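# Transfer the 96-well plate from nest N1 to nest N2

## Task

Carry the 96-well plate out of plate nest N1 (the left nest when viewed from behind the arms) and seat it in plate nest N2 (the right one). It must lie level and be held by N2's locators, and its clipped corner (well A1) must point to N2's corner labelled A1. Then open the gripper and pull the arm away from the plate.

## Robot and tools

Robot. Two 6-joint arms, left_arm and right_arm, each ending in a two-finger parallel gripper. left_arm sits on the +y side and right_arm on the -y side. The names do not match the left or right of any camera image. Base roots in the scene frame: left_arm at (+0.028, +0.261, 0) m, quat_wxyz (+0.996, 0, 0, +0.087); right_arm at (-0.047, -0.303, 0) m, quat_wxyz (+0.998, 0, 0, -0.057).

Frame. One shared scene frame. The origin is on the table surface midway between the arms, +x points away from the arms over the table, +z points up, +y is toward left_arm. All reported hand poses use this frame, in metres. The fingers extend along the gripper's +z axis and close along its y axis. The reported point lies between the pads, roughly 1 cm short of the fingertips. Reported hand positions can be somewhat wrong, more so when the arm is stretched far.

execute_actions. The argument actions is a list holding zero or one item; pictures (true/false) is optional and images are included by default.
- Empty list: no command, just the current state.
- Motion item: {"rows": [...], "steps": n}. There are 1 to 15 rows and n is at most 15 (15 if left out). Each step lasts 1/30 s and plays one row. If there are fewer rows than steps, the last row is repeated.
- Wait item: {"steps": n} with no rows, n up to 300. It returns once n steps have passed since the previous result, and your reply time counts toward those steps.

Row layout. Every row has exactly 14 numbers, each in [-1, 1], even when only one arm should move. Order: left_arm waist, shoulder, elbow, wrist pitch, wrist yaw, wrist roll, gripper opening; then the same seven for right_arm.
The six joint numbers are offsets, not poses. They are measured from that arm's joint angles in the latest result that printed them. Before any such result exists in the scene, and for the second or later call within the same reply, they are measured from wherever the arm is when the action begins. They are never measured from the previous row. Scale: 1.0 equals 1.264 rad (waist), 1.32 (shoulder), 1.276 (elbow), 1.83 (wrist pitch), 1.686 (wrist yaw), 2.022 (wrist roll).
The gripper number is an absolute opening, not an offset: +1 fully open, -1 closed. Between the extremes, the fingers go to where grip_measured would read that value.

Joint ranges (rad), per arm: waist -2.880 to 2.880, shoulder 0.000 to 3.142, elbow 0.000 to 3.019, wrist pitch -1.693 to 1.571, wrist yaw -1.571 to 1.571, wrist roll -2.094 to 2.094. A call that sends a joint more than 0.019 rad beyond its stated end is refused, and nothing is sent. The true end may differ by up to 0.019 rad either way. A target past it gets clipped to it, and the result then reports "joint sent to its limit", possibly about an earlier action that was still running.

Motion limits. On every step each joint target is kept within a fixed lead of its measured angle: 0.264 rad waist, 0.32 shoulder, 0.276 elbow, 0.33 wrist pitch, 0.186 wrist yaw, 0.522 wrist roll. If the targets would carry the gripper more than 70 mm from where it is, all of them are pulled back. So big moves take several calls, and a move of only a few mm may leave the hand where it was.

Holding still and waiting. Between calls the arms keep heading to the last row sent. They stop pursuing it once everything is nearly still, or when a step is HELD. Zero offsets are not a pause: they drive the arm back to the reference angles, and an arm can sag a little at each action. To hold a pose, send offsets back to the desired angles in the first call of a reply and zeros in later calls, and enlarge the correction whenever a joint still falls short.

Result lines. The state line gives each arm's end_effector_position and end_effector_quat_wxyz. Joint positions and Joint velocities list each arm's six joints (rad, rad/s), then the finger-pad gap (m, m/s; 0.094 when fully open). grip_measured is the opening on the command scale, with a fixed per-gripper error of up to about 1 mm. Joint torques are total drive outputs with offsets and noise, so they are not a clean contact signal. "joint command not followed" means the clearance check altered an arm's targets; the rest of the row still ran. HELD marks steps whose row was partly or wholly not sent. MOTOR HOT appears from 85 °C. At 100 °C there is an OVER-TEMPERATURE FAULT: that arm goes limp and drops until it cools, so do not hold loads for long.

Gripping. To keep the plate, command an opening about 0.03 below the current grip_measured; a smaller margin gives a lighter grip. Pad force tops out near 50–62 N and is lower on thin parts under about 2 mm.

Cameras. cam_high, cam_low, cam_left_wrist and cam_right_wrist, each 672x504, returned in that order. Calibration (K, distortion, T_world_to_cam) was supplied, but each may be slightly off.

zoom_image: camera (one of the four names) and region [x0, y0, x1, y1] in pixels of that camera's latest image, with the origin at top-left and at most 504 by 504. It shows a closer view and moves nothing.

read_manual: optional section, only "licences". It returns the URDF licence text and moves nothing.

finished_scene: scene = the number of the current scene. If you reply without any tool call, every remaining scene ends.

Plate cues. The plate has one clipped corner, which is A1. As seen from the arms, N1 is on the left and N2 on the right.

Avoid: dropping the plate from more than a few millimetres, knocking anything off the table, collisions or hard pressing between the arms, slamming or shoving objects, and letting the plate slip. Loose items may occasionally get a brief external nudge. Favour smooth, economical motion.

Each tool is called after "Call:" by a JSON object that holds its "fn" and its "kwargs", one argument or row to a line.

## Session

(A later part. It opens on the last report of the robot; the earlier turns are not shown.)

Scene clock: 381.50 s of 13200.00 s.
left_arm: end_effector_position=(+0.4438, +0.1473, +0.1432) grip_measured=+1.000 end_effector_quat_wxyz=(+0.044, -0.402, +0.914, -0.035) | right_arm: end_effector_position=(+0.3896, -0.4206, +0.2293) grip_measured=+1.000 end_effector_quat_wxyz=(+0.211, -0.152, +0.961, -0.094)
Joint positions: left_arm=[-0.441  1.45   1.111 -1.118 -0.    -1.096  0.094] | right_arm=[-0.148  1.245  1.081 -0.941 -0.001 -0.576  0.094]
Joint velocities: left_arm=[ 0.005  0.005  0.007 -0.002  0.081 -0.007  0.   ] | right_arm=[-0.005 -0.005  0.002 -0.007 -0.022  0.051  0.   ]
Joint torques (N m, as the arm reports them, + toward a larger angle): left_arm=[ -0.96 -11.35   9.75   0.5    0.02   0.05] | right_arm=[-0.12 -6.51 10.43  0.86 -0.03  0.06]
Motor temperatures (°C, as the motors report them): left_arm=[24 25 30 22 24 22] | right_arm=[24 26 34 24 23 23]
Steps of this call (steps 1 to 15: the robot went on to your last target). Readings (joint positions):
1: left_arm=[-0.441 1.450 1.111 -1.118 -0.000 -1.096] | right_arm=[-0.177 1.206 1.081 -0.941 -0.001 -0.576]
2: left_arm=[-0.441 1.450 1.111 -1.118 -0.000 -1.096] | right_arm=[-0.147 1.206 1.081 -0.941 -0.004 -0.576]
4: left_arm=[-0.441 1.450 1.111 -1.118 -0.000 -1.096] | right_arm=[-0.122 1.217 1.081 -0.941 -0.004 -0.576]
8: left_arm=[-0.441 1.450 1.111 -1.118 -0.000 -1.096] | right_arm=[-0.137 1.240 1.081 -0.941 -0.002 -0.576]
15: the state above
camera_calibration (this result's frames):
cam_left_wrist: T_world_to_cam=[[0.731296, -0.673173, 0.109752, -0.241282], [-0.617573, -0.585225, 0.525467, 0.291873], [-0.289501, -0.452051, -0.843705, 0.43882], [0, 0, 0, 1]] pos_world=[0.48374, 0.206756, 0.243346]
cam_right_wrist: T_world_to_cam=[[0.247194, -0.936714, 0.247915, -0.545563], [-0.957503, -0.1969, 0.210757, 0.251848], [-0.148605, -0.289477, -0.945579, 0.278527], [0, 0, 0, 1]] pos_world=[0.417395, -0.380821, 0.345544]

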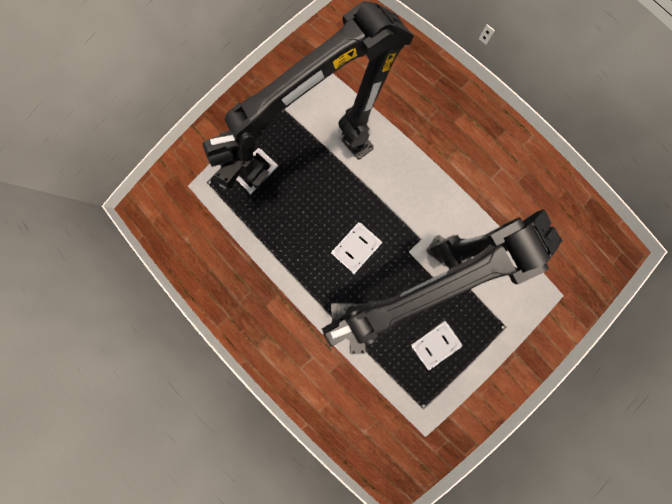

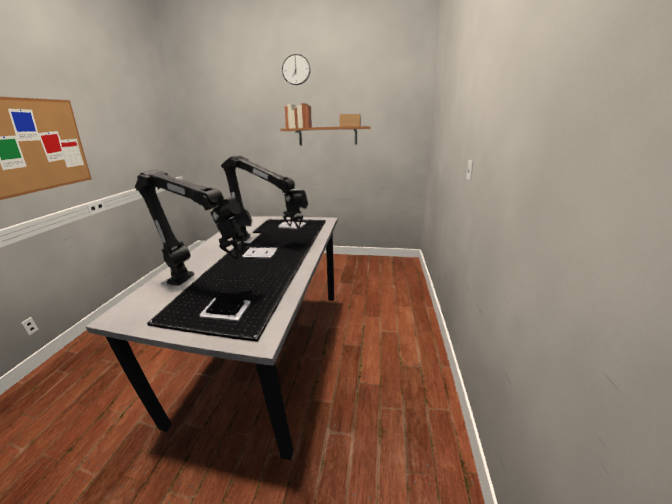

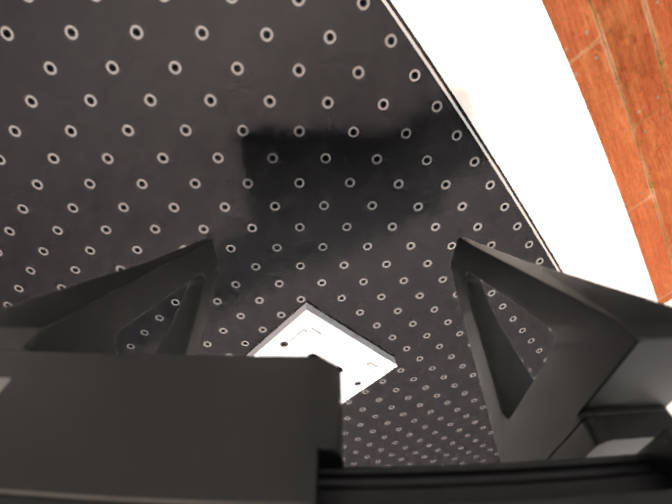

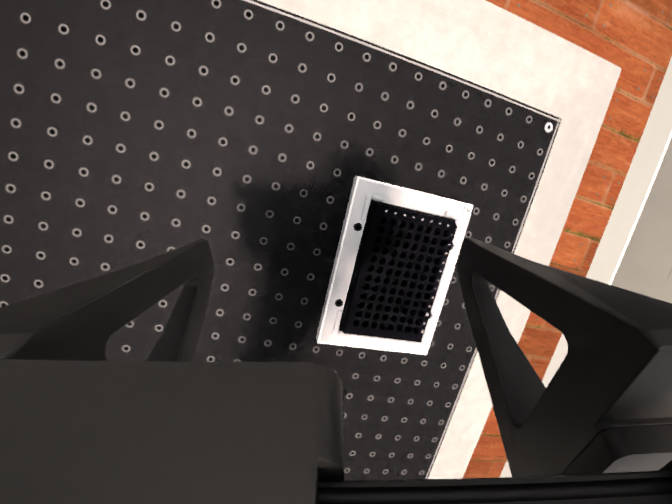

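Call:
{"fn": "zoom_image", "kwargs": {
  "camera": "cam_low",
  "region": [180, 280, 270, 330]
}}

Call:
{"fn": "zoom_image", "kwargs": {
  "camera": "cam_right_wrist",
  "region": [300, 160, 490, 370]
}}

Region (180, 280, 270, 330) of cam_low's 672x504 image, scaled by 5.600, with more detail than that image has.

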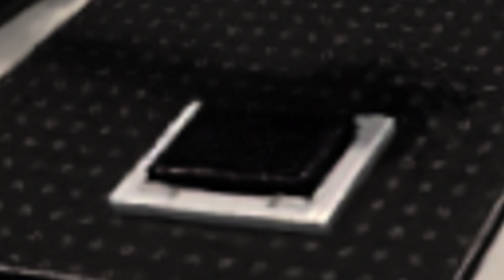

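Region (300, 160, 490, 370) of cam_right_wrist's 672x504 image, scaled by 2.400, with more detail than that image has; it fills the left 456 columns of this view, and the rest is white.

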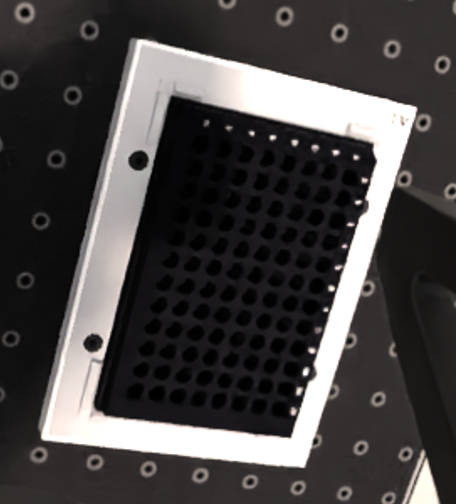

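Call:
{"fn": "finished_scene", "kwargs": {
  "scene": 1
}}

The scene is finished: the task was done.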